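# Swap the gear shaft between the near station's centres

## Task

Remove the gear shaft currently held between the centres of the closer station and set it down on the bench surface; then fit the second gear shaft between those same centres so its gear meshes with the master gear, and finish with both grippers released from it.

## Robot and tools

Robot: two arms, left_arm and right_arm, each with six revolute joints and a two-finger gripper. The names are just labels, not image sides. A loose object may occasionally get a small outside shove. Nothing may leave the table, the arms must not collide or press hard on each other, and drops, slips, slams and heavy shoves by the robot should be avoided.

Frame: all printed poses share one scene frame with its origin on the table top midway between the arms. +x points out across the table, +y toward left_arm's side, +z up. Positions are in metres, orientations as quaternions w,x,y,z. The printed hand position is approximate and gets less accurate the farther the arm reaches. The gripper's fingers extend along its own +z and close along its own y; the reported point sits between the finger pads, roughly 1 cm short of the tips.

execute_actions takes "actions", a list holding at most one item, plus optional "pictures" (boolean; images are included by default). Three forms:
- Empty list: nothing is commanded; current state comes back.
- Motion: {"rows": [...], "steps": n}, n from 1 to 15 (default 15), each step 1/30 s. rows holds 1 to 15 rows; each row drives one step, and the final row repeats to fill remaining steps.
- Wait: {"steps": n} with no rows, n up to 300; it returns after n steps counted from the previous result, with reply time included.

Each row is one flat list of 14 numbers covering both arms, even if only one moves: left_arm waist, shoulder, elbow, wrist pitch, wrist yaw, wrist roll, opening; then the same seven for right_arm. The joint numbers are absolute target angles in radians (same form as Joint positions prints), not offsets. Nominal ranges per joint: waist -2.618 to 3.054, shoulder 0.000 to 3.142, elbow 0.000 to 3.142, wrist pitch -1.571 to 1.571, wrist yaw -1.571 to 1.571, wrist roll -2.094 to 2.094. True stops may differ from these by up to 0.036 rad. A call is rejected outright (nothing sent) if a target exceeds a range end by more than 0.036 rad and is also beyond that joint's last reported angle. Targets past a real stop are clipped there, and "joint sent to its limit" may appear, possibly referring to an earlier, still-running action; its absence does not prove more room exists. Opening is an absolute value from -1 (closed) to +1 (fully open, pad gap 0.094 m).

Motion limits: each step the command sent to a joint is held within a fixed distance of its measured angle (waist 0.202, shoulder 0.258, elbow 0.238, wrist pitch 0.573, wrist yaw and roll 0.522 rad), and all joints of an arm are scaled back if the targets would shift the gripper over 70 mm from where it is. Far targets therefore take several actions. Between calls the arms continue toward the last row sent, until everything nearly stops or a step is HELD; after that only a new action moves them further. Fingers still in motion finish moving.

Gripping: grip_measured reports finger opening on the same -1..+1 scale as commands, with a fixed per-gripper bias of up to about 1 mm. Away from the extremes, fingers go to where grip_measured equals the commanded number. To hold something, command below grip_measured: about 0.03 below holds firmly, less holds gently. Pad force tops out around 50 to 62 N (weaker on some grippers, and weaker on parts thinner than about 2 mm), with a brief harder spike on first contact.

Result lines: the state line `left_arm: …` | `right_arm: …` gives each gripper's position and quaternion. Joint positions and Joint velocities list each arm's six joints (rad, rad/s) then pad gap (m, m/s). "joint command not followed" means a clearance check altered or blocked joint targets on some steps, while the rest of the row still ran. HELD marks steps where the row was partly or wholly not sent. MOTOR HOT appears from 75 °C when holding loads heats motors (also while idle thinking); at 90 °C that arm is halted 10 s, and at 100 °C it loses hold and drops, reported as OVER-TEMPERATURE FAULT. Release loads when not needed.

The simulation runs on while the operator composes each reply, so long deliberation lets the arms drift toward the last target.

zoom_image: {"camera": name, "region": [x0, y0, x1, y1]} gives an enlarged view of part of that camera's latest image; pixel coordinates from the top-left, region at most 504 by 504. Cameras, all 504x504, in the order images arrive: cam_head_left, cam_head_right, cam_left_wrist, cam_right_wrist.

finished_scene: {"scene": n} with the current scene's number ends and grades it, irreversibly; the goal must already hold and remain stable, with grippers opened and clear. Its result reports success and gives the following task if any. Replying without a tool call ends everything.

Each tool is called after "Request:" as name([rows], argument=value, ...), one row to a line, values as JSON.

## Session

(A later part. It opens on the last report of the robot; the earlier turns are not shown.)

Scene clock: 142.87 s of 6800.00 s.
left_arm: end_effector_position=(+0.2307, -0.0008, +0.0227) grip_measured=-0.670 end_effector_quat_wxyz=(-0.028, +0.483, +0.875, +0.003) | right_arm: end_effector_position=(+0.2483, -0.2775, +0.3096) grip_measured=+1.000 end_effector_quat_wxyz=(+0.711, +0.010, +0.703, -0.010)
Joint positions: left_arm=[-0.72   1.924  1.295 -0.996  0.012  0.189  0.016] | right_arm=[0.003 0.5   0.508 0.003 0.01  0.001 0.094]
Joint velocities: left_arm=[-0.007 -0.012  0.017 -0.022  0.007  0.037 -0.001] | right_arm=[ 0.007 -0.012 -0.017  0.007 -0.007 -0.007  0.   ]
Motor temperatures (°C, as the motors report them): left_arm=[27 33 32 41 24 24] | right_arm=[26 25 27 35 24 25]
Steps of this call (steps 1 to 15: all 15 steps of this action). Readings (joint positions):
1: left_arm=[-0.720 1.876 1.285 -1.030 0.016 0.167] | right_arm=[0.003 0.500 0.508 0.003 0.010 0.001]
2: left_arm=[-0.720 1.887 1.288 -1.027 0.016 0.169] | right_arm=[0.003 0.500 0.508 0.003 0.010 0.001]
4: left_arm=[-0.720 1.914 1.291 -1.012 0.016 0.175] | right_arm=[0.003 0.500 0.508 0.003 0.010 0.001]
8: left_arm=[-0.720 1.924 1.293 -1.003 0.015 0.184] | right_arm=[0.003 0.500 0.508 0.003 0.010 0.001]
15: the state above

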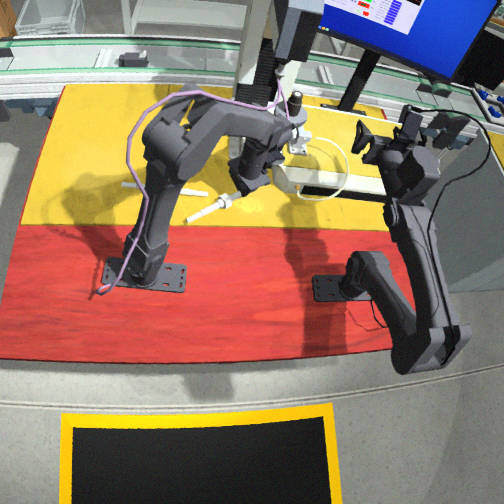

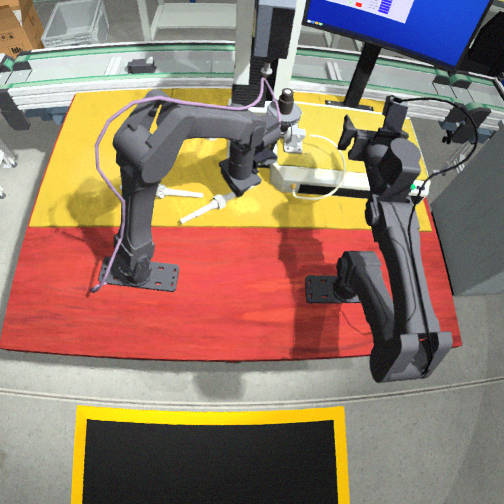

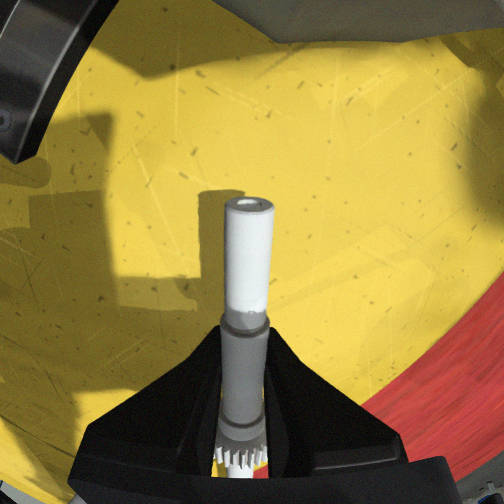

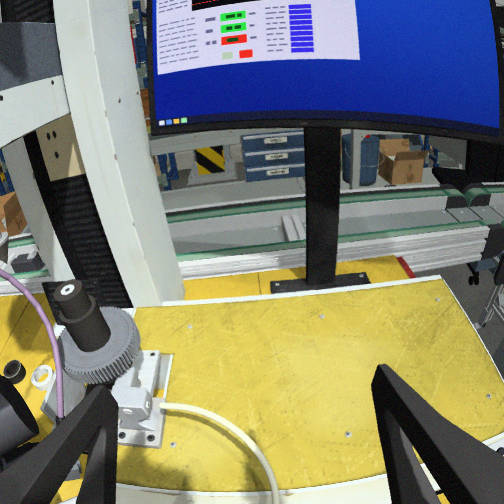

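Request:
execute_actions([
  {"rows":[[-0.72,1.925,1.32,-0.99,0,0.2,-0.1,0,0.5,0.5,0,0,0,1]],"steps":10},
], pictures=false)

Request:
execute_actions([
  {"rows":[[-0.72,1.7,1.3,-1.15,0,0.2,-0.1,0,0.5,0.5,0,0,0,1]],"steps":10},
], pictures=false)

Request:
execute_actions([
  {"rows":[[-0.2,1.555,1.04,-1.03,0,1.4,-0.1,0,0.5,0.5,0,0,0,1]]},
], pictures=false)

Request:
execute_actions([
  {"steps":20},
])

Scene clock: 150.00 s of 6800.00 s.
left_arm: end_effector_position=(+0.2308, -0.0006, +0.0227) grip_measured=-0.102 end_effector_quat_wxyz=(-0.028, +0.485, +0.874, +0.003) | right_arm: end_effector_position=(+0.2483, -0.2775, +0.3096) grip_measured=+1.000 end_effector_quat_wxyz=(+0.711, +0.010, +0.703, -0.010)
Joint positions: left_arm=[-0.72   1.924  1.295 -0.997  0.01   0.193  0.042] | right_arm=[0.003 0.5   0.508 0.003 0.01  0.001 0.094]
Joint velocities: left_arm=[-0.007  0.022 -0.012 -0.037 -0.051 -0.051  0.001] | right_arm=[-0.002  0.007  0.017  0.022  0.11  -0.022  0.   ]
Motor temperatures (°C, as the motors report them): left_arm=[27 32 32 39 24 24] | right_arm=[26 24 27 35 23 25]
Steps of this call (steps 1 to 15: the robot went on to your last target; steps 16 to 90: nothing new was sent; then 3.80 s passed at rest; steps 91 to 100: all 10 steps of this action). Readings (joint positions):
91: left_arm=[-0.720 1.924 1.295 -0.997 0.012 0.190] | right_arm=[0.003 0.500 0.508 0.003 0.010 0.001]
92: left_arm=[-0.720 1.924 1.295 -0.997 0.011 0.191] | right_arm=[0.003 0.500 0.508 0.003 0.010 0.001]
94: left_arm=[-0.720 1.924 1.295 -0.997 0.011 0.192] | right_arm=[0.003 0.500 0.508 0.003 0.010 0.001]
98: left_arm=[-0.720 1.924 1.295 -0.997 0.010 0.193] | right_arm=[0.003 0.500 0.508 0.003 0.010 0.001]
100: the state above

Scene clock: 150.33 s of 6800.00 s.
left_arm: end_effector_position=(+0.2212, +0.0097, +0.0962) grip_measured=-0.102 end_effector_quat_wxyz=(+0.032, +0.485, +0.874, -0.016) | right_arm: end_effector_position=(+0.2483, -0.2775, +0.3096) grip_measured=+1.000 end_effector_quat_wxyz=(+0.711, +0.010, +0.703, -0.010)
Joint positions: left_arm=[-0.72   1.684  1.297 -1.112  0.01   0.193  0.042] | right_arm=[0.003 0.5   0.508 0.003 0.01  0.001 0.094]
Joint velocities: left_arm=[-0.002  0.105 -0.012 -0.139 -0.051  0.022 -0.001] | right_arm=[ 0.017  0.002 -0.002  0.037  0.007 -0.051  0.   ]
Motor temperatures (°C, as the motors report them): left_arm=[27 32 32 39 24 24] | right_arm=[26 24 27 35 23 25]
Steps of this call (steps 1 to 10: all 10 steps of this action). Readings (joint positions):
1: left_arm=[-0.720 1.905 1.293 -1.002 0.010 0.193] | right_arm=[0.003 0.500 0.508 0.003 0.010 0.001]
2: left_arm=[-0.720 1.870 1.286 -1.026 0.010 0.193] | right_arm=[0.003 0.500 0.508 0.003 0.010 0.001]
4: left_arm=[-0.720 1.773 1.286 -1.068 0.010 0.193] | right_arm=[0.003 0.500 0.508 0.003 0.010 0.001]
8: left_arm=[-0.720 1.679 1.297 -1.103 0.010 0.193] | right_arm=[0.003 0.500 0.508 0.003 0.010 0.001]
10: the state above

Scene clock: 150.83 s of 6800.00 s.
left_arm: end_effector_position=(+0.2600, +0.1686, +0.0639) grip_measured=-0.102 end_effector_quat_wxyz=(-0.001, +0.715, +0.699, +0.007) | right_arm: end_effector_position=(+0.2483, -0.2775, +0.3096) grip_measured=+1.000 end_effector_quat_wxyz=(+0.711, +0.010, +0.703, -0.010)
Joint positions: left_arm=[-0.194  1.576  1.054 -1.044 -0.012  1.3    0.042] | right_arm=[0.003 0.5   0.508 0.003 0.01  0.001 0.094]
Joint velocities: left_arm=[-0.032 -0.012 -0.022  0.051 -0.037  0.579 -0.   ] | right_arm=[ 0.007  0.007  0.012 -0.022  0.066  0.007  0.   ]
Motor temperatures (°C, as the motors report them): left_arm=[27 32 32 39 24 24] | right_arm=[26 24 27 35 23 25]
Steps of this call (steps 1 to 15: all 15 steps of this action). Readings (joint positions):
1: left_arm=[-0.700 1.668 1.263 -1.081 0.020 0.267] | right_arm=[0.003 0.500 0.508 0.003 0.010 0.001]
2: left_arm=[-0.657 1.638 1.203 -1.050 0.026 0.356] | right_arm=[0.003 0.500 0.508 0.003 0.010 0.001]
4: left_arm=[-0.520 1.592 1.104 -1.047 0.022 0.549] | right_arm=[0.003 0.500 0.508 0.003 0.010 0.001]
8: left_arm=[-0.236 1.583 1.054 -1.046 0.001 0.946] | right_arm=[0.003 0.500 0.508 0.003 0.010 0.001]
15: the state above

Scene clock: 151.50 s of 6800.00 s.
left_arm: end_effector_position=(+0.2599, +0.1685, +0.0639) grip_measured=-0.102 end_effector_quat_wxyz=(-0.001, +0.746, +0.665, +0.007) | right_arm: end_effector_position=(+0.2483, -0.2775, +0.3096) grip_measured=+1.000 end_effector_quat_wxyz=(+0.711, +0.010, +0.703, -0.010)
Joint positions: left_arm=[-0.194  1.576  1.054 -1.044 -0.012  1.392  0.042] | right_arm=[0.003 0.5   0.508 0.003 0.01  0.001 0.094]
Joint velocities: left_arm=[-0.012 -0.002 -0.032  0.066  0.051  0.022 -0.001] | right_arm=[-0.002  0.007 -0.002  0.022  0.066  0.022  0.   ]
Motor temperatures (°C, as the motors report them): left_arm=[27 32 32 39 24 24] | right_arm=[26 24 27 35 23 25]
Steps of this call (steps 1 to 20: the robot went on to your last target). Readings (joint positions):
1: left_arm=[-0.194 1.576 1.054 -1.044 -0.012 1.319] | right_arm=[0.003 0.500 0.508 0.003 0.010 0.001]
2: left_arm=[-0.194 1.576 1.054 -1.044 -0.012 1.334] | right_arm=[0.003 0.500 0.508 0.003 0.010 0.001]
4: left_arm=[-0.194 1.576 1.054 -1.044 -0.012 1.356] | right_arm=[0.003 0.500 0.508 0.003 0.010 0.001]
8: left_arm=[-0.194 1.576 1.054 -1.044 -0.012 1.378] | right_arm=[0.003 0.500 0.508 0.003 0.010 0.001]
20: the state above

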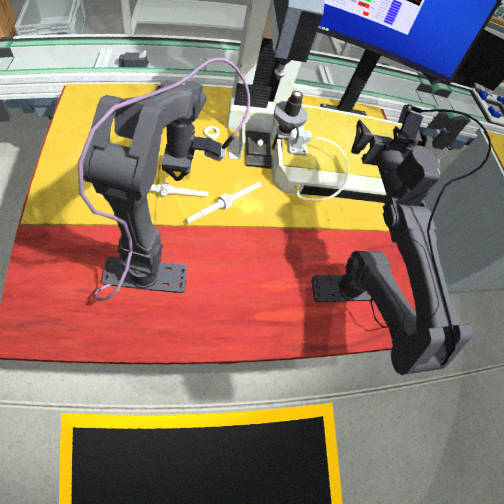

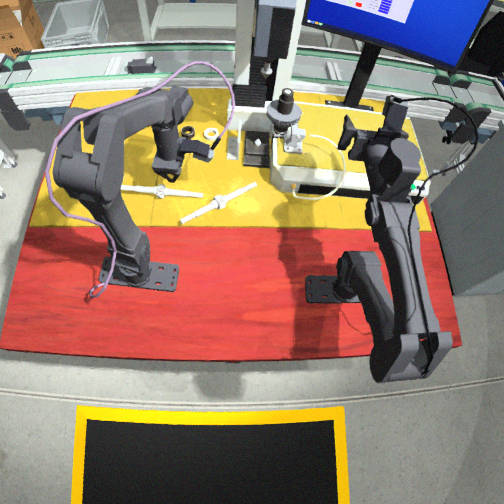

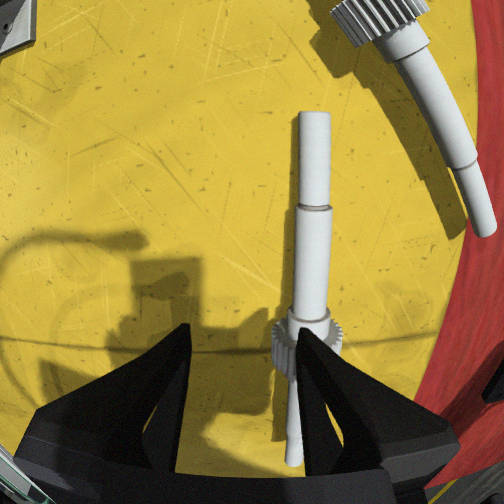

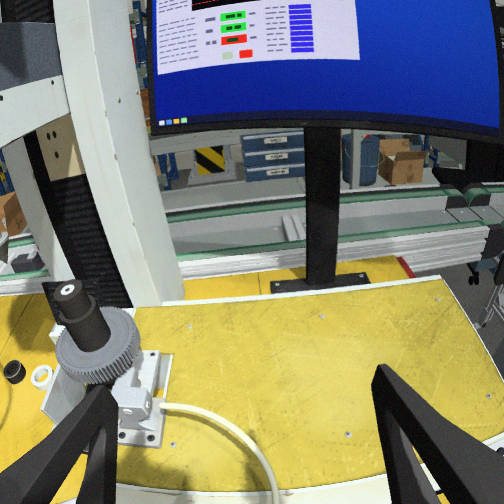

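Request:
execute_actions([
  {"rows":[[-0.24,1.47,0.92,-1.0,0,1.35,-0.1,0,0.5,0.5,0,0,0,1]],"steps":10},
], pictures=false)

Request:
execute_actions([
  {"rows":[[-0.24,1.54,0.82,-0.835,0,1.35,-0.1,0,0.5,0.5,0,0,0,1]]},
])

Scene clock: 156.13 s of 6800.00 s.
left_arm: end_effector_position=(+0.2331, +0.1657, +0.0561) grip_measured=-0.102 end_effector_quat_wxyz=(+0.001, +0.750, +0.661, +0.007) | right_arm: end_effector_position=(+0.2483, -0.2775, +0.3096) grip_measured=+1.000 end_effector_quat_wxyz=(+0.711, +0.010, +0.703, -0.010)
Joint positions: left_arm=[-0.236  1.488  0.937 -1.012 -0.011  1.361  0.042] | right_arm=[0.003 0.5   0.508 0.003 0.01  0.001 0.094]
Joint velocities: left_arm=[-0.017 -0.002 -0.002 -0.037 -0.037 -0.066 -0.   ] | right_arm=[-0.002  0.007 -0.007  0.037 -0.051 -0.007  0.   ]
Motor temperatures (°C, as the motors report them): left_arm=[27 32 31 38 24 24] | right_arm=[26 24 26 35 23 25]
Steps of this call (steps 1 to 15: the robot went on to your last target; steps 16 to 110: nothing new was sent; then 0.63 s passed at rest; steps 111 to 120: all 10 steps of this action). Readings (joint positions):
111: left_arm=[-0.199 1.563 1.034 -1.023 -0.013 1.387] | right_arm=[0.003 0.500 0.508 0.003 0.010 0.001]
112: left_arm=[-0.209 1.537 1.001 -1.007 -0.013 1.381] | right_arm=[0.003 0.500 0.508 0.003 0.010 0.001]
114: left_arm=[-0.230 1.497 0.951 -1.011 -0.012 1.373] | right_arm=[0.003 0.500 0.508 0.003 0.010 0.001]
118: left_arm=[-0.236 1.488 0.937 -1.012 -0.011 1.363] | right_arm=[0.003 0.500 0.508 0.003 0.010 0.001]
120: the state above

Scene clock: 156.63 s of 6800.00 s.
left_arm: end_effector_position=(+0.2316, +0.1662, +0.0207) grip_measured=-0.102 end_effector_quat_wxyz=(+0.002, +0.749, +0.663, +0.007) | right_arm: end_effector_position=(+0.2483, -0.2775, +0.3096) grip_measured=+1.000 end_effector_quat_wxyz=(+0.711, +0.010, +0.703, -0.010)
Joint positions: left_arm=[-0.236  1.536  0.83  -0.855 -0.011  1.357  0.042] | right_arm=[0.003 0.5   0.508 0.003 0.01  0.001 0.094]
Joint velocities: left_arm=[ 0.012  0.017  0.002  0.081 -0.022 -0.037  0.001] | right_arm=[-0.002 -0.002 -0.012  0.022  0.007 -0.007  0.   ]
Motor temperatures (°C, as the motors report them): left_arm=[27 32 31 37 24 24] | right_arm=[26 24 26 35 23 25]
Steps of this call (steps 1 to 15: all 15 steps of this action). Readings (joint positions):
1: left_arm=[-0.236 1.489 0.922 -0.986 -0.011 1.360] | right_arm=[0.003 0.500 0.508 0.003 0.010 0.001]
2: left_arm=[-0.236 1.493 0.899 -0.950 -0.011 1.359] | right_arm=[0.003 0.500 0.508 0.003 0.010 0.001]
4: left_arm=[-0.236 1.515 0.858 -0.910 -0.011 1.358] | right_arm=[0.003 0.500 0.508 0.003 0.010 0.001]
8: left_arm=[-0.236 1.536 0.830 -0.884 -0.011 1.357] | right_arm=[0.003 0.500 0.508 0.003 0.010 0.001]
15: the state above

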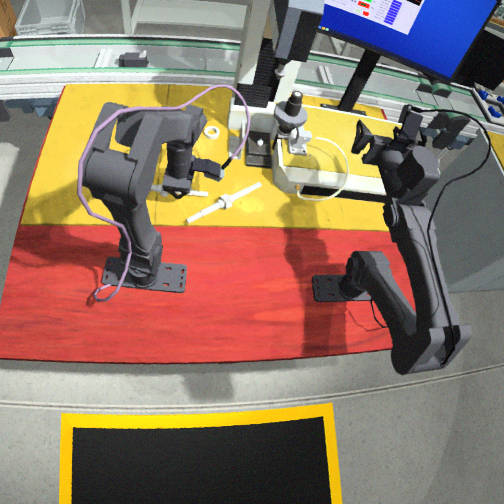

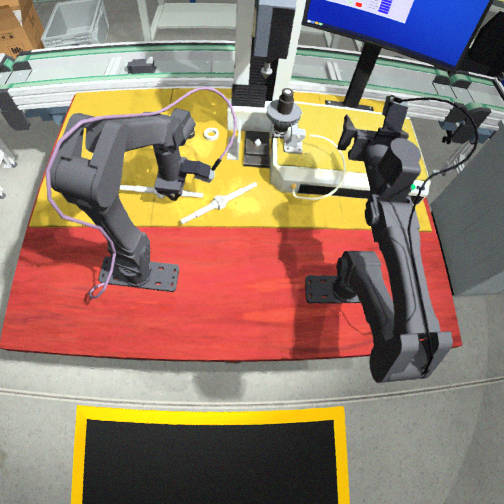

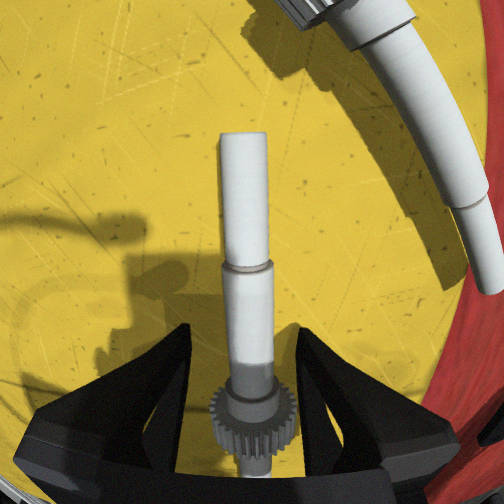

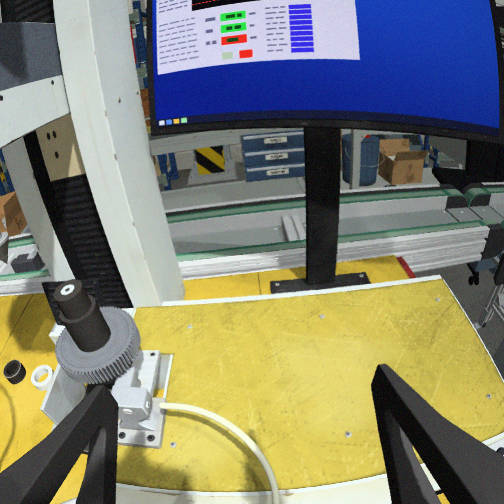

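Shift 1 cm from the gear, lower slightly, grip, lift.

Request:
execute_actions([
  {"rows":[[-0.28,1.555,0.805,-0.81,0,1.3,-0.1,0,0.5,0.5,0,0,0,1]],"steps":10},
], pictures=false)

Request:
execute_actions([
  {"rows":[[-0.28,1.555,0.805,-0.81,0,1.3,-0.76,0,0.5,0.5,0,0,0,1]],"steps":12},
], pictures=false)

Request:
execute_actions([
  {"rows":[[-0.28,1.2,0.9,-0.8,0,1.3,-0.76,0,0.5,0.5,0,0,0,1]]},
], pictures=false)

Request:
execute_actions([
  {"rows":[[-0.4,0.9,0.62,0.4,0,1.3,-0.76,0,0.5,0.5,0,0,0,1]]},
], pictures=false)

Request:
execute_actions([
  {"rows":[[-0.68,1.0,0.55,0.6,0,0,-0.76,0.3,0.8,0.6,-0.1,-0.2,0,1]]},
], pictures=false)

Request:
execute_actions([
  {"steps":25},
])

Scene clock: 167.93 s of 6800.00 s.
left_arm: end_effector_position=(+0.2353, +0.1548, +0.0209) grip_measured=-0.102 end_effector_quat_wxyz=(+0.015, +0.747, +0.665, +0.014) | right_arm: end_effector_position=(+0.2483, -0.2775, +0.3096) grip_measured=+1.000 end_effector_quat_wxyz=(+0.711, +0.010, +0.703, -0.010)
Joint positions: left_arm=[-0.275  1.536  0.83  -0.825 -0.011  1.312  0.042] | right_arm=[0.003 0.5   0.508 0.003 0.01  0.001 0.094]
Joint velocities: left_arm=[-0.002 -0.007  0.012 -0.066  0.007  0.022  0.001] | right_arm=[-0.002 -0.007 -0.007 -0.022  0.022 -0.007  0.   ]
Motor temperatures (°C, as the motors report them): left_arm=[27 31 30 36 24 24] | right_arm=[26 24 26 35 23 25]
Steps of this call (steps 1 to 15: the robot went on to your last target; steps 16 to 90: nothing new was sent; then 7.97 s passed at rest; steps 91 to 100: all 10 steps of this action). Readings (joint positions):
91: left_arm=[-0.241 1.536 0.830 -0.846 -0.012 1.349] | right_arm=[0.003 0.500 0.508 0.003 0.010 0.001]
92: left_arm=[-0.252 1.536 0.830 -0.842 -0.012 1.340] | right_arm=[0.003 0.500 0.508 0.003 0.010 0.001]
94: left_arm=[-0.270 1.536 0.830 -0.834 -0.011 1.328] | right_arm=[0.003 0.500 0.508 0.003 0.010 0.001]
98: left_arm=[-0.275 1.536 0.830 -0.827 -0.011 1.316] | right_arm=[0.003 0.500 0.508 0.003 0.010 0.001]
100: the state above

Scene clock: 168.33 s of 6800.00 s.
left_arm: end_effector_position=(+0.2354, +0.1544, +0.0200) grip_measured=-0.670 end_effector_quat_wxyz=(+0.016, +0.744, +0.667, +0.014) | right_arm: end_effector_position=(+0.2483, -0.2775, +0.3096) grip_measured=+1.000 end_effector_quat_wxyz=(+0.711, +0.010, +0.703, -0.010)
Joint positions: left_arm=[-0.276  1.536  0.826 -0.819 -0.01   1.305  0.015] | right_arm=[0.003 0.5   0.508 0.003 0.01  0.001 0.094]
Joint velocities: left_arm=[-0.002 -0.032 -0.007  0.007 -0.007 -0.081  0.001] | right_arm=[-0.007 -0.007 -0.002 -0.051 -0.022  0.022  0.   ]
Motor temperatures (°C, as the motors report them): left_arm=[27 31 30 36 24 24] | right_arm=[26 24 26 35 23 25]
Steps of this call (steps 1 to 12: all 12 steps of this action). Readings (joint positions):
1: left_arm=[-0.275 1.536 0.830 -0.825 -0.011 1.311] | right_arm=[0.003 0.500 0.508 0.003 0.010 0.001]
2: left_arm=[-0.275 1.536 0.828 -0.828 -0.009 1.310] | right_arm=[0.003 0.500 0.508 0.003 0.010 0.001]
4: left_arm=[-0.276 1.536 0.826 -0.823 -0.010 1.308] | right_arm=[0.003 0.500 0.508 0.003 0.010 0.001]
8: left_arm=[-0.276 1.536 0.826 -0.819 -0.010 1.305] | right_arm=[0.003 0.500 0.508 0.003 0.010 0.001]
12: the state above

Scene clock: 168.83 s of 6800.00 s.
left_arm: end_effector_position=(+0.2666, +0.1383, +0.1196) grip_measured=-0.670 end_effector_quat_wxyz=(+0.195, +0.727, +0.653, +0.091) | right_arm: end_effector_position=(+0.2483, -0.2775, +0.3096) grip_measured=+1.000 end_effector_quat_wxyz=(+0.711, +0.010, +0.703, -0.010)
Joint positions: left_arm=[-0.276  1.203  0.884 -0.818  0.01   1.301  0.015] | right_arm=[0.003 0.5   0.508 0.003 0.01  0.001 0.094]
Joint velocities: left_arm=[-0.002 -0.017 -0.022 -0.037 -0.051 -0.037 -0.   ] | right_arm=[-0.007 -0.007  0.002 -0.022 -0.007  0.066  0.   ]
Motor temperatures (°C, as the motors report them): left_arm=[27 31 31 36 24 24] | right_arm=[26 24 26 35 23 25]
Steps of this call (steps 1 to 15: all 15 steps of this action). Readings (joint positions):
1: left_arm=[-0.276 1.515 0.827 -0.817 -0.009 1.305] | right_arm=[0.003 0.500 0.508 0.003 0.010 0.001]
2: left_arm=[-0.276 1.472 0.826 -0.827 -0.007 1.303] | right_arm=[0.003 0.500 0.508 0.003 0.010 0.001]
4: left_arm=[-0.276 1.349 0.832 -0.829 -0.001 1.302] | right_arm=[0.003 0.500 0.508 0.003 0.010 0.001]
8: left_arm=[-0.276 1.208 0.879 -0.818 0.007 1.302] | right_arm=[0.003 0.500 0.508 0.003 0.010 0.001]
15: the state above

Scene clock: 169.33 s of 6800.00 s.
left_arm: end_effector_position=(+0.3160, +0.0721, +0.2278) grip_measured=-0.670 end_effector_quat_wxyz=(+0.542, +0.636, +0.504, +0.220) | right_arm: end_effector_position=(+0.2483, -0.2775, +0.3096) grip_measured=+1.000 end_effector_quat_wxyz=(+0.711, +0.010, +0.703, -0.010)
Joint positions: left_arm=[-0.395  0.954  0.605  0.028  0.019  1.293  0.015] | right_arm=[0.003 0.5   0.508 0.003 0.01  0.001 0.094]
Joint velocities: left_arm=[-0.012 -0.002  0.007  1.223 -0.037 -0.051 -0.   ] | right_arm=[-0.007 -0.007 -0.002 -0.007 -0.007  0.007  0.   ]
Motor temperatures (°C, as the motors report them): left_arm=[27 31 31 36 24 24] | right_arm=[26 24 26 35 23 25]
Steps of this call (steps 1 to 15: all 15 steps of this action). Readings (joint positions):
1: left_arm=[-0.293 1.168 0.836 -0.741 -0.002 1.295] | right_arm=[0.003 0.500 0.508 0.003 0.010 0.001]
2: left_arm=[-0.327 1.097 0.748 -0.623 -0.019 1.298] | right_arm=[0.003 0.500 0.508 0.003 0.010 0.001]
4: left_arm=[-0.379 0.983 0.642 -0.491 0.006 1.297] | right_arm=[0.003 0.500 0.508 0.003 0.010 0.001]
8: left_arm=[-0.395 0.954 0.605 -0.297 0.020 1.295] | right_arm=[0.003 0.500 0.508 0.003 0.010 0.001]
15: the state above

Scene clock: 169.83 s of 6800.00 s.
left_arm: end_effector_position=(+0.2682, -0.0241, +0.2809) grip_measured=-0.670 end_effector_quat_wxyz=(+0.661, +0.315, +0.638, -0.237) | right_arm: end_effector_position=(+0.2694, -0.1518, +0.2300) grip_measured=+1.000 end_effector_quat_wxyz=(+0.561, -0.162, +0.797, +0.153)
Joint positions: left_arm=[-0.687  1.011  0.538  0.459  0.017  0.116  0.015] | right_arm=[ 0.297  0.818  0.577 -0.095 -0.181  0.003  0.094]
Joint velocities: left_arm=[-0.002 -0.022  0.002  0.154 -0.007 -0.784  0.001] | right_arm=[ 0.017 -0.007 -0.012  0.051 -0.066  0.007  0.   ]
Motor temperatures (°C, as the motors report them): left_arm=[27 31 31 37 24 24] | right_arm=[26 24 26 35 23 25]
Steps of this call (steps 1 to 15: all 15 steps of this action). Readings (joint positions):
1: left_arm=[-0.421 0.959 0.595 0.096 -0.009 1.225] | right_arm=[0.029 0.526 0.518 -0.005 0.002 0.003]
2: left_arm=[-0.469 0.968 0.583 0.175 -0.038 1.137] | right_arm=[0.088 0.589 0.543 -0.009 -0.024 0.003]
4: left_arm=[-0.587 0.991 0.565 0.291 -0.040 0.949] | right_arm=[0.212 0.722 0.575 -0.014 -0.078 0.003]
8: left_arm=[-0.692 1.011 0.542 0.403 0.029 0.540] | right_arm=[0.297 0.818 0.577 -0.086 -0.156 0.003]
15: the state above

Scene clock: 170.67 s of 6800.00 s.
left_arm: end_effector_position=(+0.2689, -0.0234, +0.2842) grip_measured=-0.670 end_effector_quat_wxyz=(+0.653, +0.277, +0.651, -0.272) | right_arm: end_effector_position=(+0.2690, -0.1508, +0.2301) grip_measured=+1.000 end_effector_quat_wxyz=(+0.560, -0.164, +0.797, +0.155)
Joint positions: left_arm=[-0.687  1.011  0.538  0.472  0.011  0.007  0.015] | right_arm=[ 0.297  0.818  0.577 -0.095 -0.187  0.003  0.094]
Joint velocities: left_arm=[-0.027 -0.007 -0.012  0.066  0.051 -0.022  0.   ] | right_arm=[ 0.002 -0.002 -0.012 -0.051 -0.051 -0.051  0.   ]
Motor temperatures (°C, as the motors report them): left_arm=[27 31 31 37 24 24] | right_arm=[26 24 26 35 23 25]
Steps of this call (steps 1 to 25: the robot went on to your last target). Readings (joint positions):
1: left_arm=[-0.687 1.011 0.538 0.463 0.015 0.093] | right_arm=[0.297 0.818 0.577 -0.095 -0.182 0.003]
2: left_arm=[-0.687 1.011 0.538 0.466 0.015 0.076] | right_arm=[0.297 0.818 0.577 -0.095 -0.183 0.003]
4: left_arm=[-0.687 1.011 0.538 0.469 0.014 0.050] | right_arm=[0.297 0.818 0.577 -0.095 -0.185 0.003]
8: left_arm=[-0.687 1.011 0.538 0.471 0.012 0.024] | right_arm=[0.297 0.818 0.577 -0.095 -0.186 0.003]
25: the state above

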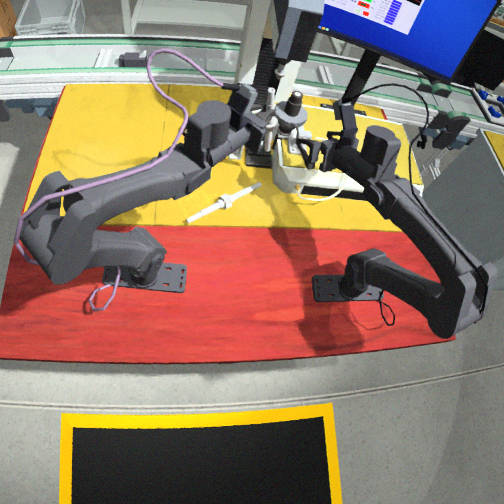

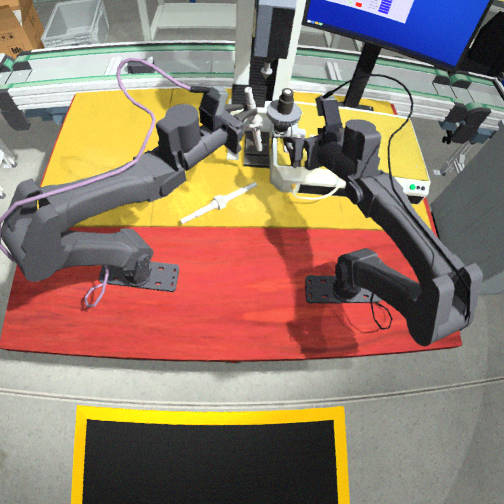

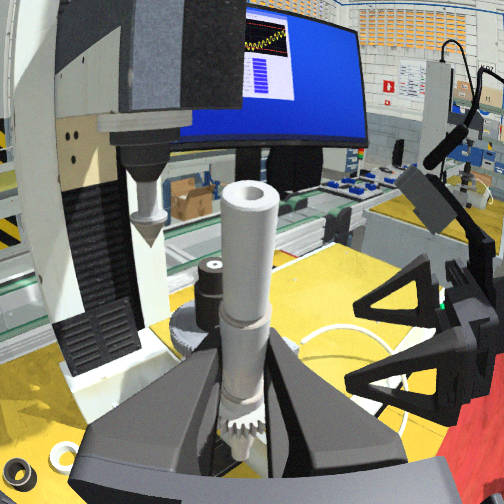

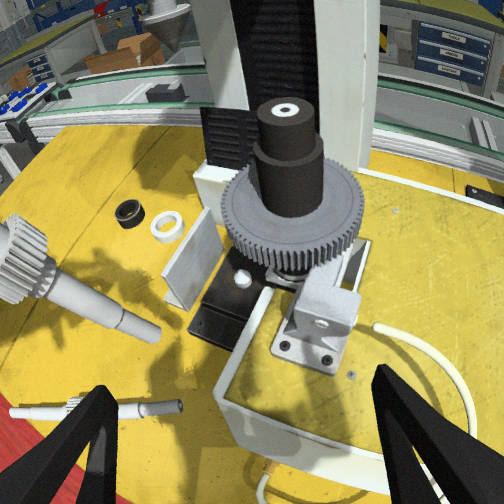

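Request:
execute_actions([
  {"rows":[[-0.61,1.40,0.61,0.97,0,0,-0.76,0.3,0.6,0.5,-0.2,-0.2,0,1]]},
], pictures=false)

Request:
execute_actions([
  {"rows":[[-0.545,1.53,0.69,1.02,0,0,-0.76,0.3,0.6,0.5,-0.2,-0.2,0,1]]},
])

Request:
zoom_image(camera="cam_head_right", region=[200,40,320,180])

Scene clock: 176.47 s of 6800.00 s.
left_arm: end_effector_position=(+0.3396, -0.0429, +0.2199) grip_measured=-0.670 end_effector_quat_wxyz=(+0.648, +0.252, +0.678, -0.238) | right_arm: end_effector_position=(+0.2351, -0.1601, +0.2376) grip_measured=+1.000 end_effector_quat_wxyz=(+0.581, -0.164, +0.781, +0.158)
Joint positions: left_arm=[-0.609  1.446  0.574  0.825  0.     0.004  0.015] | right_arm=[ 0.297  0.608  0.514 -0.19  -0.189  0.003  0.094]
Joint velocities: left_arm=[ 0.007  0.007  0.012  0.168 -0.066 -0.022 -0.001] | right_arm=[ 0.002  0.002 -0.002 -0.095 -0.081 -0.051  0.   ]
Motor temperatures (°C, as the motors report them): left_arm=[27 30 31 42 24 24] | right_arm=[26 24 27 35 23 25]
Steps of this call (steps 1 to 15: the robot went on to your last target; steps 16 to 90: nothing new was sent; then 2.30 s passed at rest; steps 91 to 105: all 15 steps of this action). Readings (joint positions):
91: left_arm=[-0.677 1.047 0.538 0.526 0.020 0.006] | right_arm=[0.297 0.793 0.567 -0.102 -0.187 0.003]
92: left_arm=[-0.659 1.123 0.554 0.614 0.026 0.004] | right_arm=[0.297 0.738 0.544 -0.123 -0.187 0.003]
94: left_arm=[-0.628 1.293 0.590 0.749 0.018 0.004] | right_arm=[0.297 0.639 0.516 -0.158 -0.188 0.003]
98: left_arm=[-0.609 1.441 0.583 0.783 0.000 0.004] | right_arm=[0.297 0.608 0.514 -0.172 -0.189 0.003]
105: the state above

Scene clock: 176.97 s of 6800.00 s.
left_arm: end_effector_position=(+0.3753, -0.0328, +0.2243) grip_measured=-0.670 end_effector_quat_wxyz=(+0.668, +0.224, +0.675, -0.220) | right_arm: end_effector_position=(+0.2349, -0.1601, +0.2369) grip_measured=+1.000 end_effector_quat_wxyz=(+0.580, -0.164, +0.782, +0.157)
Joint positions: left_arm=[-0.543  1.546  0.642  0.892 -0.002  0.003  0.015] | right_arm=[ 0.297  0.608  0.514 -0.193 -0.189  0.003  0.094]
Joint velocities: left_arm=[-0.017 -0.012 -0.002  0.051 -0.037 -0.037 -0.002] | right_arm=[-0.002 -0.007  0.017 -0.037 -0.037 -0.007  0.   ]
Motor temperatures (°C, as the motors report them): left_arm=[27 30 31 42 24 24] | right_arm=[26 24 27 35 23 25]
Steps of this call (steps 1 to 15: all 15 steps of this action). Readings (joint positions):
1: left_arm=[-0.602 1.458 0.582 0.838 0.007 0.004] | right_arm=[0.297 0.608 0.514 -0.191 -0.189 0.003]
2: left_arm=[-0.590 1.484 0.602 0.852 0.014 0.003] | right_arm=[0.297 0.608 0.514 -0.192 -0.189 0.003]
4: left_arm=[-0.563 1.529 0.635 0.875 0.011 0.003] | right_arm=[0.297 0.608 0.514 -0.192 -0.189 0.003]
8: left_arm=[-0.543 1.546 0.642 0.882 -0.003 0.003] | right_arm=[0.297 0.608 0.514 -0.193 -0.189 0.003]
15: the state above

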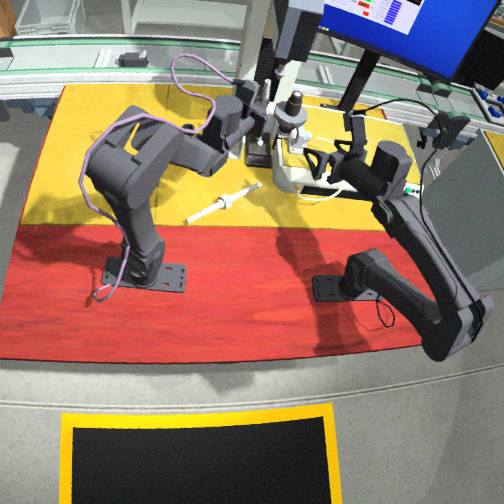

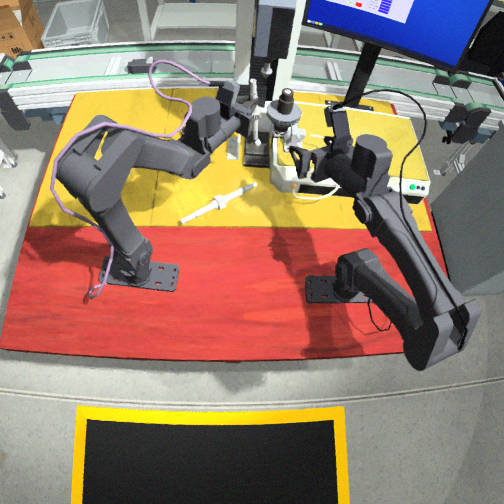

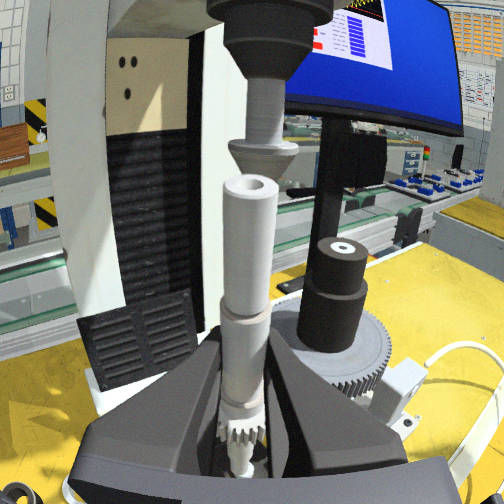

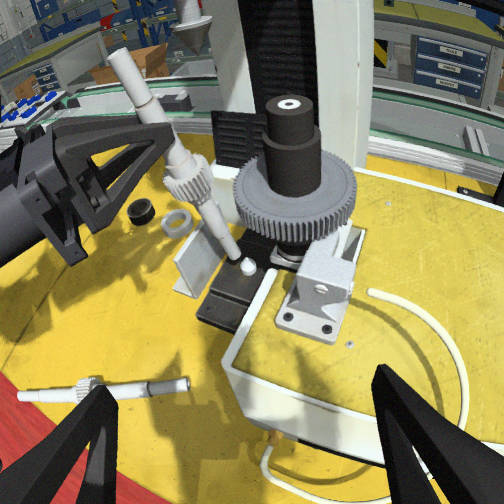

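Region (200, 40, 320, 180) of cam_head_right's 504x504 image, scaled by 3.600, with more detail than that image has; it fills the left 432 columns of this view, and the rest is white.

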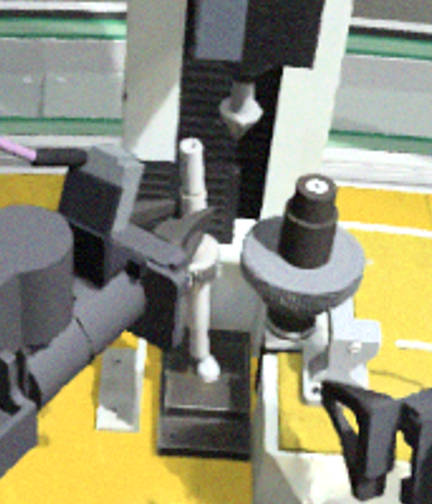

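Request:
execute_actions([
  {"rows":[[-0.557,1.575,0.725,1.03,0,0,-0.76,0.3,0.6,0.5,-0.2,-0.2,0,1]]},
])

Request:
zoom_image(camera="cam_head_left", region=[230,110,300,170])

Request:
zoom_image(camera="cam_right_wrist", region=[190,200,300,310])

Scene clock: 183.03 s of 6800.00 s.
left_arm: end_effector_position=(+0.3806, -0.0414, +0.2219) grip_measured=-0.670 end_effector_quat_wxyz=(+0.667, +0.227, +0.674, -0.223) | right_arm: end_effector_position=(+0.2349, -0.1601, +0.2368) grip_measured=+1.000 end_effector_quat_wxyz=(+0.580, -0.164, +0.782, +0.157)
Joint positions: left_arm=[-0.551  1.589  0.672  0.905 -0.003  0.003  0.015] | right_arm=[ 0.297  0.608  0.514 -0.194 -0.189  0.003  0.094]
Joint velocities: left_arm=[ 0.002 -0.007 -0.022  0.007 -0.051 -0.022  0.   ] | right_arm=[ 0.002  0.007 -0.017  0.007 -0.051 -0.022  0.   ]
Motor temperatures (°C, as the motors report them): left_arm=[27 31 32 45 24 24] | right_arm=[26 24 27 35 23 25]
Steps of this call (steps 1 to 15: the robot went on to your last target; steps 16 to 90: nothing new was sent; then 2.57 s passed at rest; steps 91 to 105: all 15 steps of this action). Readings (joint positions):
91: left_arm=[-0.544 1.551 0.646 0.897 -0.002 0.003] | right_arm=[0.297 0.608 0.514 -0.194 -0.189 0.003]
92: left_arm=[-0.545 1.561 0.655 0.899 -0.003 0.003] | right_arm=[0.297 0.608 0.514 -0.194 -0.189 0.003]
94: left_arm=[-0.548 1.581 0.670 0.904 -0.003 0.003] | right_arm=[0.297 0.608 0.514 -0.194 -0.189 0.003]
98: left_arm=[-0.551 1.589 0.672 0.904 -0.003 0.003] | right_arm=[0.297 0.608 0.514 -0.194 -0.189 0.003]
105: the state above

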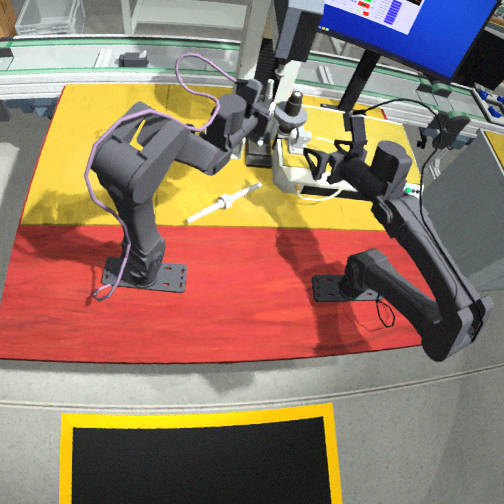

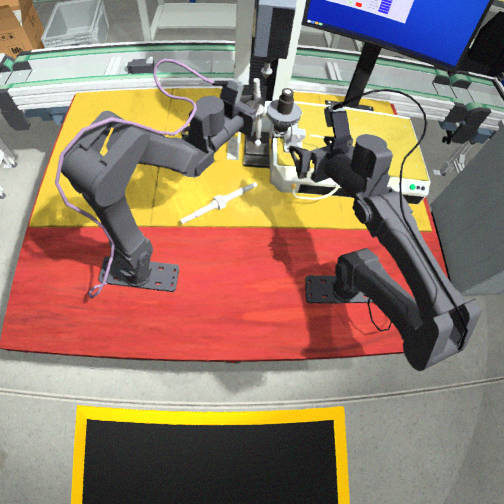

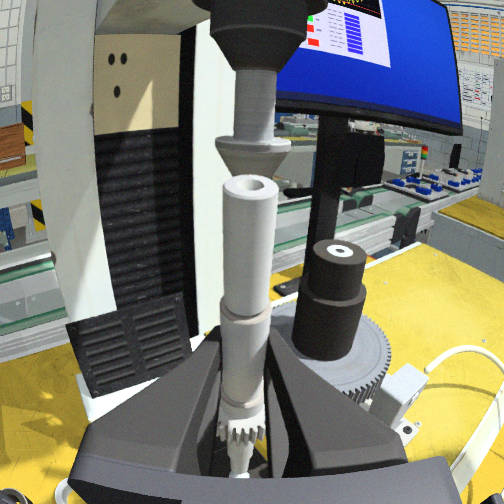

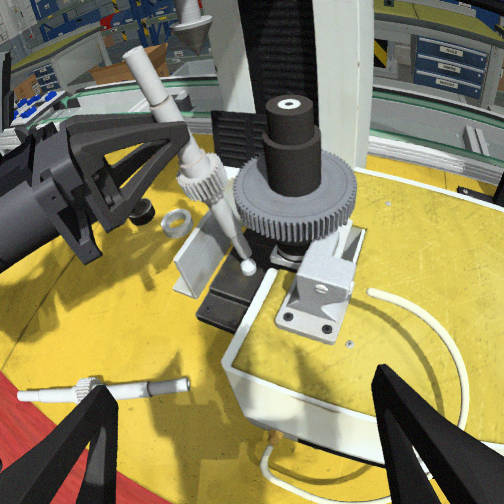

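Region (230, 110, 300, 170) of cam_head_left's 504x504 image, scaled by 7.200, with more detail than that image has; it fills the top 432 rows of this view, and the rest is white.

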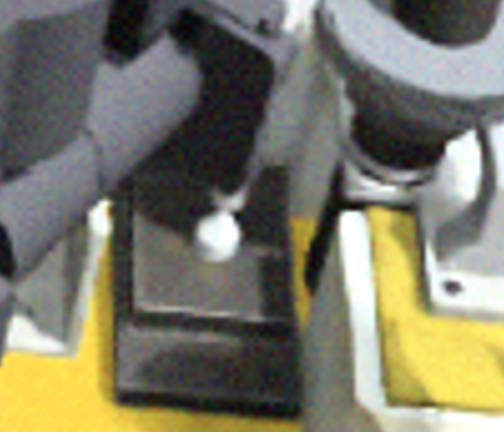

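Region (190, 200, 300, 310) of cam_right_wrist's 504x504 image, scaled by 4.582, with more detail than that image has.

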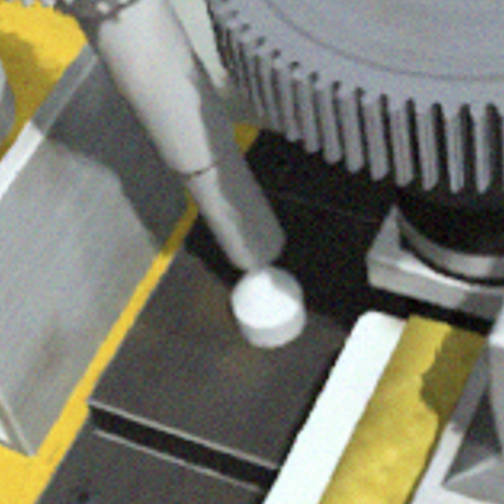

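Aligned above; lower.

Request:
execute_actions([
  {"rows":[[-0.557,1.63,0.70,1.05,0,0,-0.76,0.3,0.6,0.5,-0.2,-0.2,0,1]]},
])

Request:
zoom_image(camera="cam_right_wrist", region=[190,200,300,310])

Scene clock: 186.60 s of 6800.00 s.
left_arm: end_effector_position=(+0.3847, -0.0445, +0.2110) grip_measured=-0.670 end_effector_quat_wxyz=(+0.666, +0.227, +0.675, -0.222) | right_arm: end_effector_position=(+0.2349, -0.1601, +0.2368) grip_measured=+1.000 end_effector_quat_wxyz=(+0.580, -0.164, +0.782, +0.157)
Joint positions: left_arm=[-0.551  1.639  0.672  0.954 -0.003  0.003  0.015] | right_arm=[ 0.297  0.608  0.514 -0.194 -0.189  0.003  0.094]
Joint velocities: left_arm=[-0.002  0.002  0.002 -0.007  0.051 -0.037  0.   ] | right_arm=[-0.012  0.017  0.007 -0.022 -0.037 -0.007  0.   ]
Motor temperatures (°C, as the motors report them): left_arm=[27 31 33 46 24 24] | right_arm=[26 24 26 35 23 25]
Steps of this call (steps 1 to 15: the robot went on to your last target; steps 16 to 90: nothing new was sent; then 0.07 s passed at rest; steps 91 to 105: all 15 steps of this action). Readings (joint positions):
91: left_arm=[-0.551 1.595 0.672 0.912 -0.003 0.003] | right_arm=[0.297 0.608 0.514 -0.194 -0.189 0.003]
92: left_arm=[-0.551 1.606 0.672 0.926 -0.003 0.003] | right_arm=[0.297 0.608 0.514 -0.194 -0.189 0.003]
94: left_arm=[-0.551 1.626 0.672 0.949 -0.003 0.003] | right_arm=[0.297 0.608 0.514 -0.194 -0.189 0.003]
98: left_arm=[-0.551 1.638 0.672 0.953 -0.003 0.003] | right_arm=[0.297 0.608 0.514 -0.194 -0.189 0.003]
105: the state above

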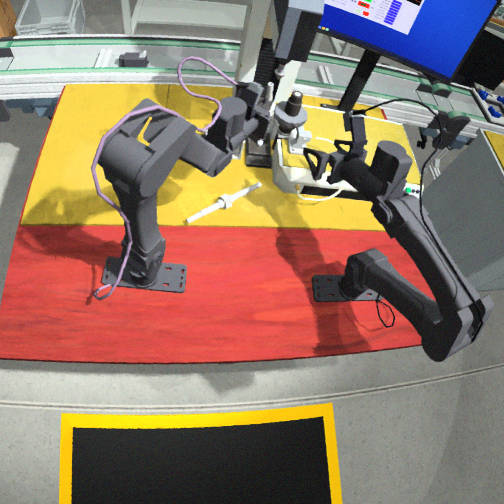

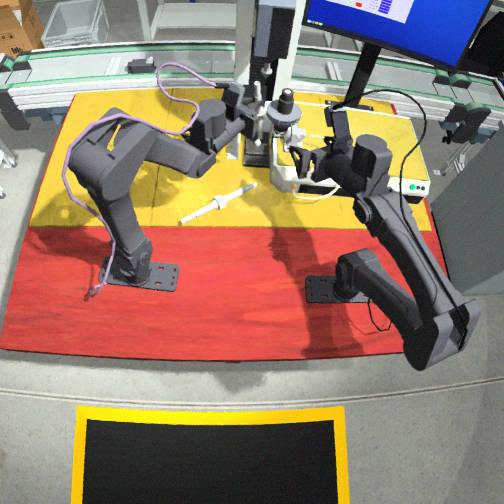

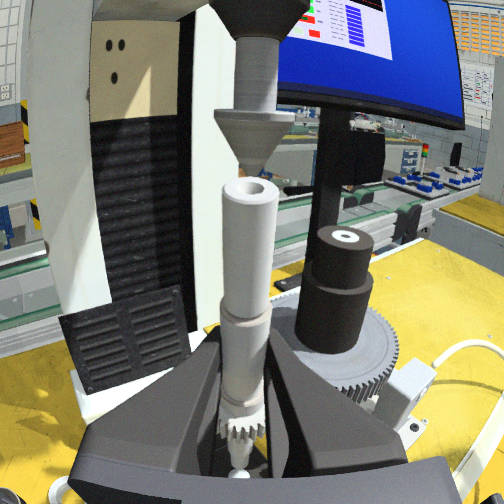

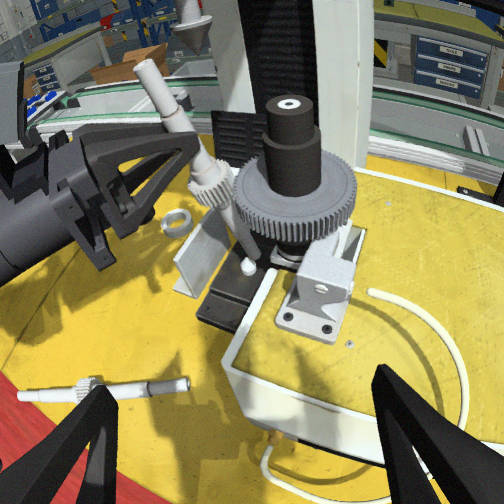

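Region (190, 200, 300, 310) of cam_right_wrist's 504x504 image, scaled by 4.582, with more detail than that image has.

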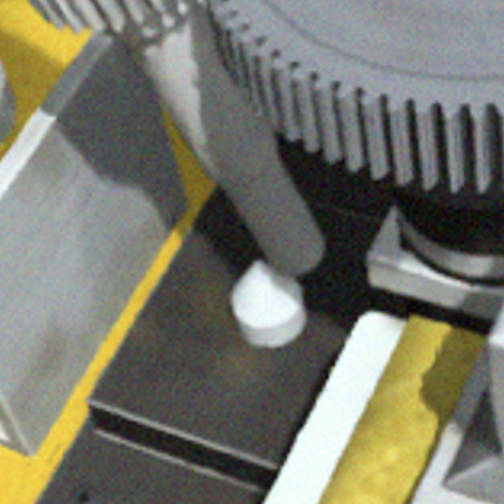

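Request:
execute_actions([
  {"rows":[[-0.56,1.55,0.70,1.0,0,0,-0.76,0.3,0.6,0.5,-0.2,-0.2,0,1]]},
], pictures=false)

Request:
execute_actions([
  {"rows":[[-0.56,1.55,0.70,0.965,0,0,-0.76,0.3,0.6,0.5,-0.2,-0.2,0,1]]},
])

Request:
zoom_image(camera="cam_right_wrist", region=[190,200,300,310])

Scene clock: 190.97 s of 6800.00 s.
left_arm: end_effector_position=(+0.3807, -0.0415, +0.2239) grip_measured=-0.670 end_effector_quat_wxyz=(+0.670, +0.226, +0.671, -0.224) | right_arm: end_effector_position=(+0.2349, -0.1601, +0.2368) grip_measured=+1.000 end_effector_quat_wxyz=(+0.580, -0.164, +0.782, +0.157)
Joint positions: left_arm=[-0.551  1.589  0.672  0.914 -0.003  0.003  0.015] | right_arm=[ 0.297  0.608  0.514 -0.194 -0.189  0.003  0.094]
Joint velocities: left_arm=[-0.012  0.002  0.012  0.007 -0.022  0.037  0.   ] | right_arm=[-0.002 -0.002  0.017 -0.022  0.081 -0.022  0.   ]
Motor temperatures (°C, as the motors report them): left_arm=[27 32 33 47 24 24] | right_arm=[26 24 26 35 23 25]
Steps of this call (steps 1 to 15: the robot went on to your last target; steps 16 to 90: nothing new was sent; then 0.87 s passed at rest; steps 91 to 105: all 15 steps of this action). Readings (joint positions):
91: left_arm=[-0.551 1.634 0.672 0.949 -0.003 0.003] | right_arm=[0.297 0.608 0.514 -0.194 -0.189 0.003]
92: left_arm=[-0.551 1.625 0.672 0.937 -0.003 0.003] | right_arm=[0.297 0.608 0.514 -0.194 -0.189 0.003]
94: left_arm=[-0.551 1.606 0.672 0.932 -0.003 0.003] | right_arm=[0.297 0.608 0.514 -0.194 -0.189 0.003]
98: left_arm=[-0.551 1.589 0.672 0.929 -0.003 0.003] | right_arm=[0.297 0.608 0.514 -0.194 -0.189 0.003]
105: the state above

Scene clock: 191.47 s of 6800.00 s.
left_arm: end_effector_position=(+0.3805, -0.0414, +0.2158) grip_measured=-0.670 end_effector_quat_wxyz=(+0.659, +0.230, +0.682, -0.220) | right_arm: end_effector_position=(+0.2349, -0.1601, +0.2368) grip_measured=+1.000 end_effector_quat_wxyz=(+0.580, -0.164, +0.782, +0.157)
Joint positions: left_arm=[-0.551  1.589  0.672  0.881 -0.003  0.003  0.015] | right_arm=[ 0.297  0.608  0.514 -0.194 -0.189  0.003  0.094]
Joint velocities: left_arm=[ 0.007 -0.007 -0.012 -0.007  0.037  0.037  0.001] | right_arm=[ 0.007 -0.012 -0.002  0.022 -0.007  0.007  0.   ]
Motor temperatures (°C, as the motors report them): left_arm=[27 32 33 47 24 24] | right_arm=[26 24 26 35 23 25]
Steps of this call (steps 1 to 15: all 15 steps of this action). Readings (joint positions):
1: left_arm=[-0.551 1.589 0.672 0.910 -0.003 0.003] | right_arm=[0.297 0.608 0.514 -0.194 -0.189 0.003]
2: left_arm=[-0.551 1.589 0.672 0.906 -0.003 0.003] | right_arm=[0.297 0.608 0.514 -0.194 -0.189 0.003]
4: left_arm=[-0.551 1.589 0.672 0.895 -0.003 0.003] | right_arm=[0.297 0.608 0.514 -0.194 -0.189 0.003]
8: left_arm=[-0.551 1.589 0.672 0.883 -0.003 0.003] | right_arm=[0.297 0.608 0.514 -0.194 -0.189 0.003]
15: the state above

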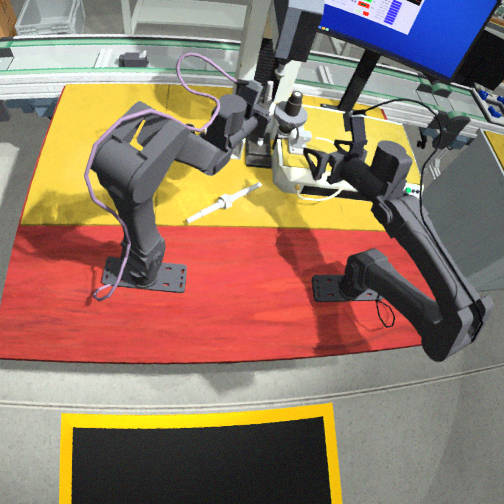

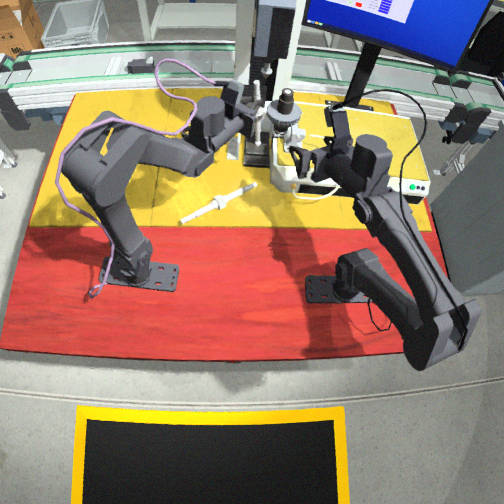

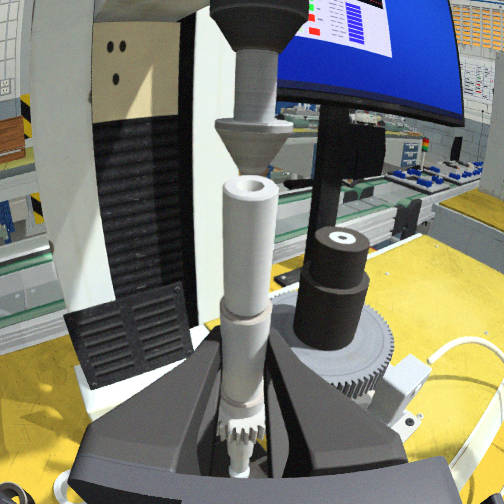

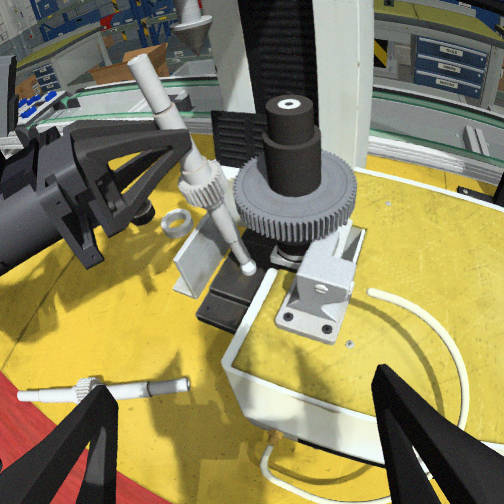

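Region (190, 200, 300, 310) of cam_right_wrist's 504x504 image, scaled by 4.582, with more detail than that image has.

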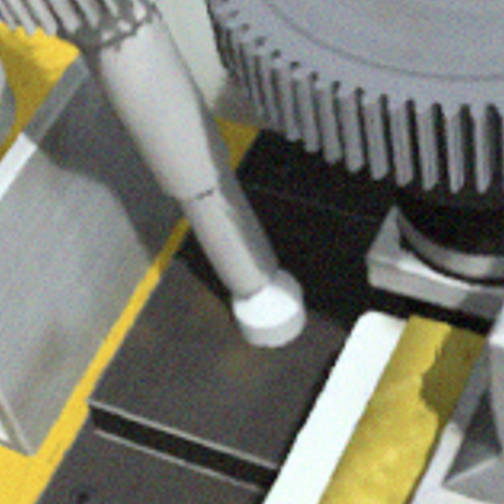

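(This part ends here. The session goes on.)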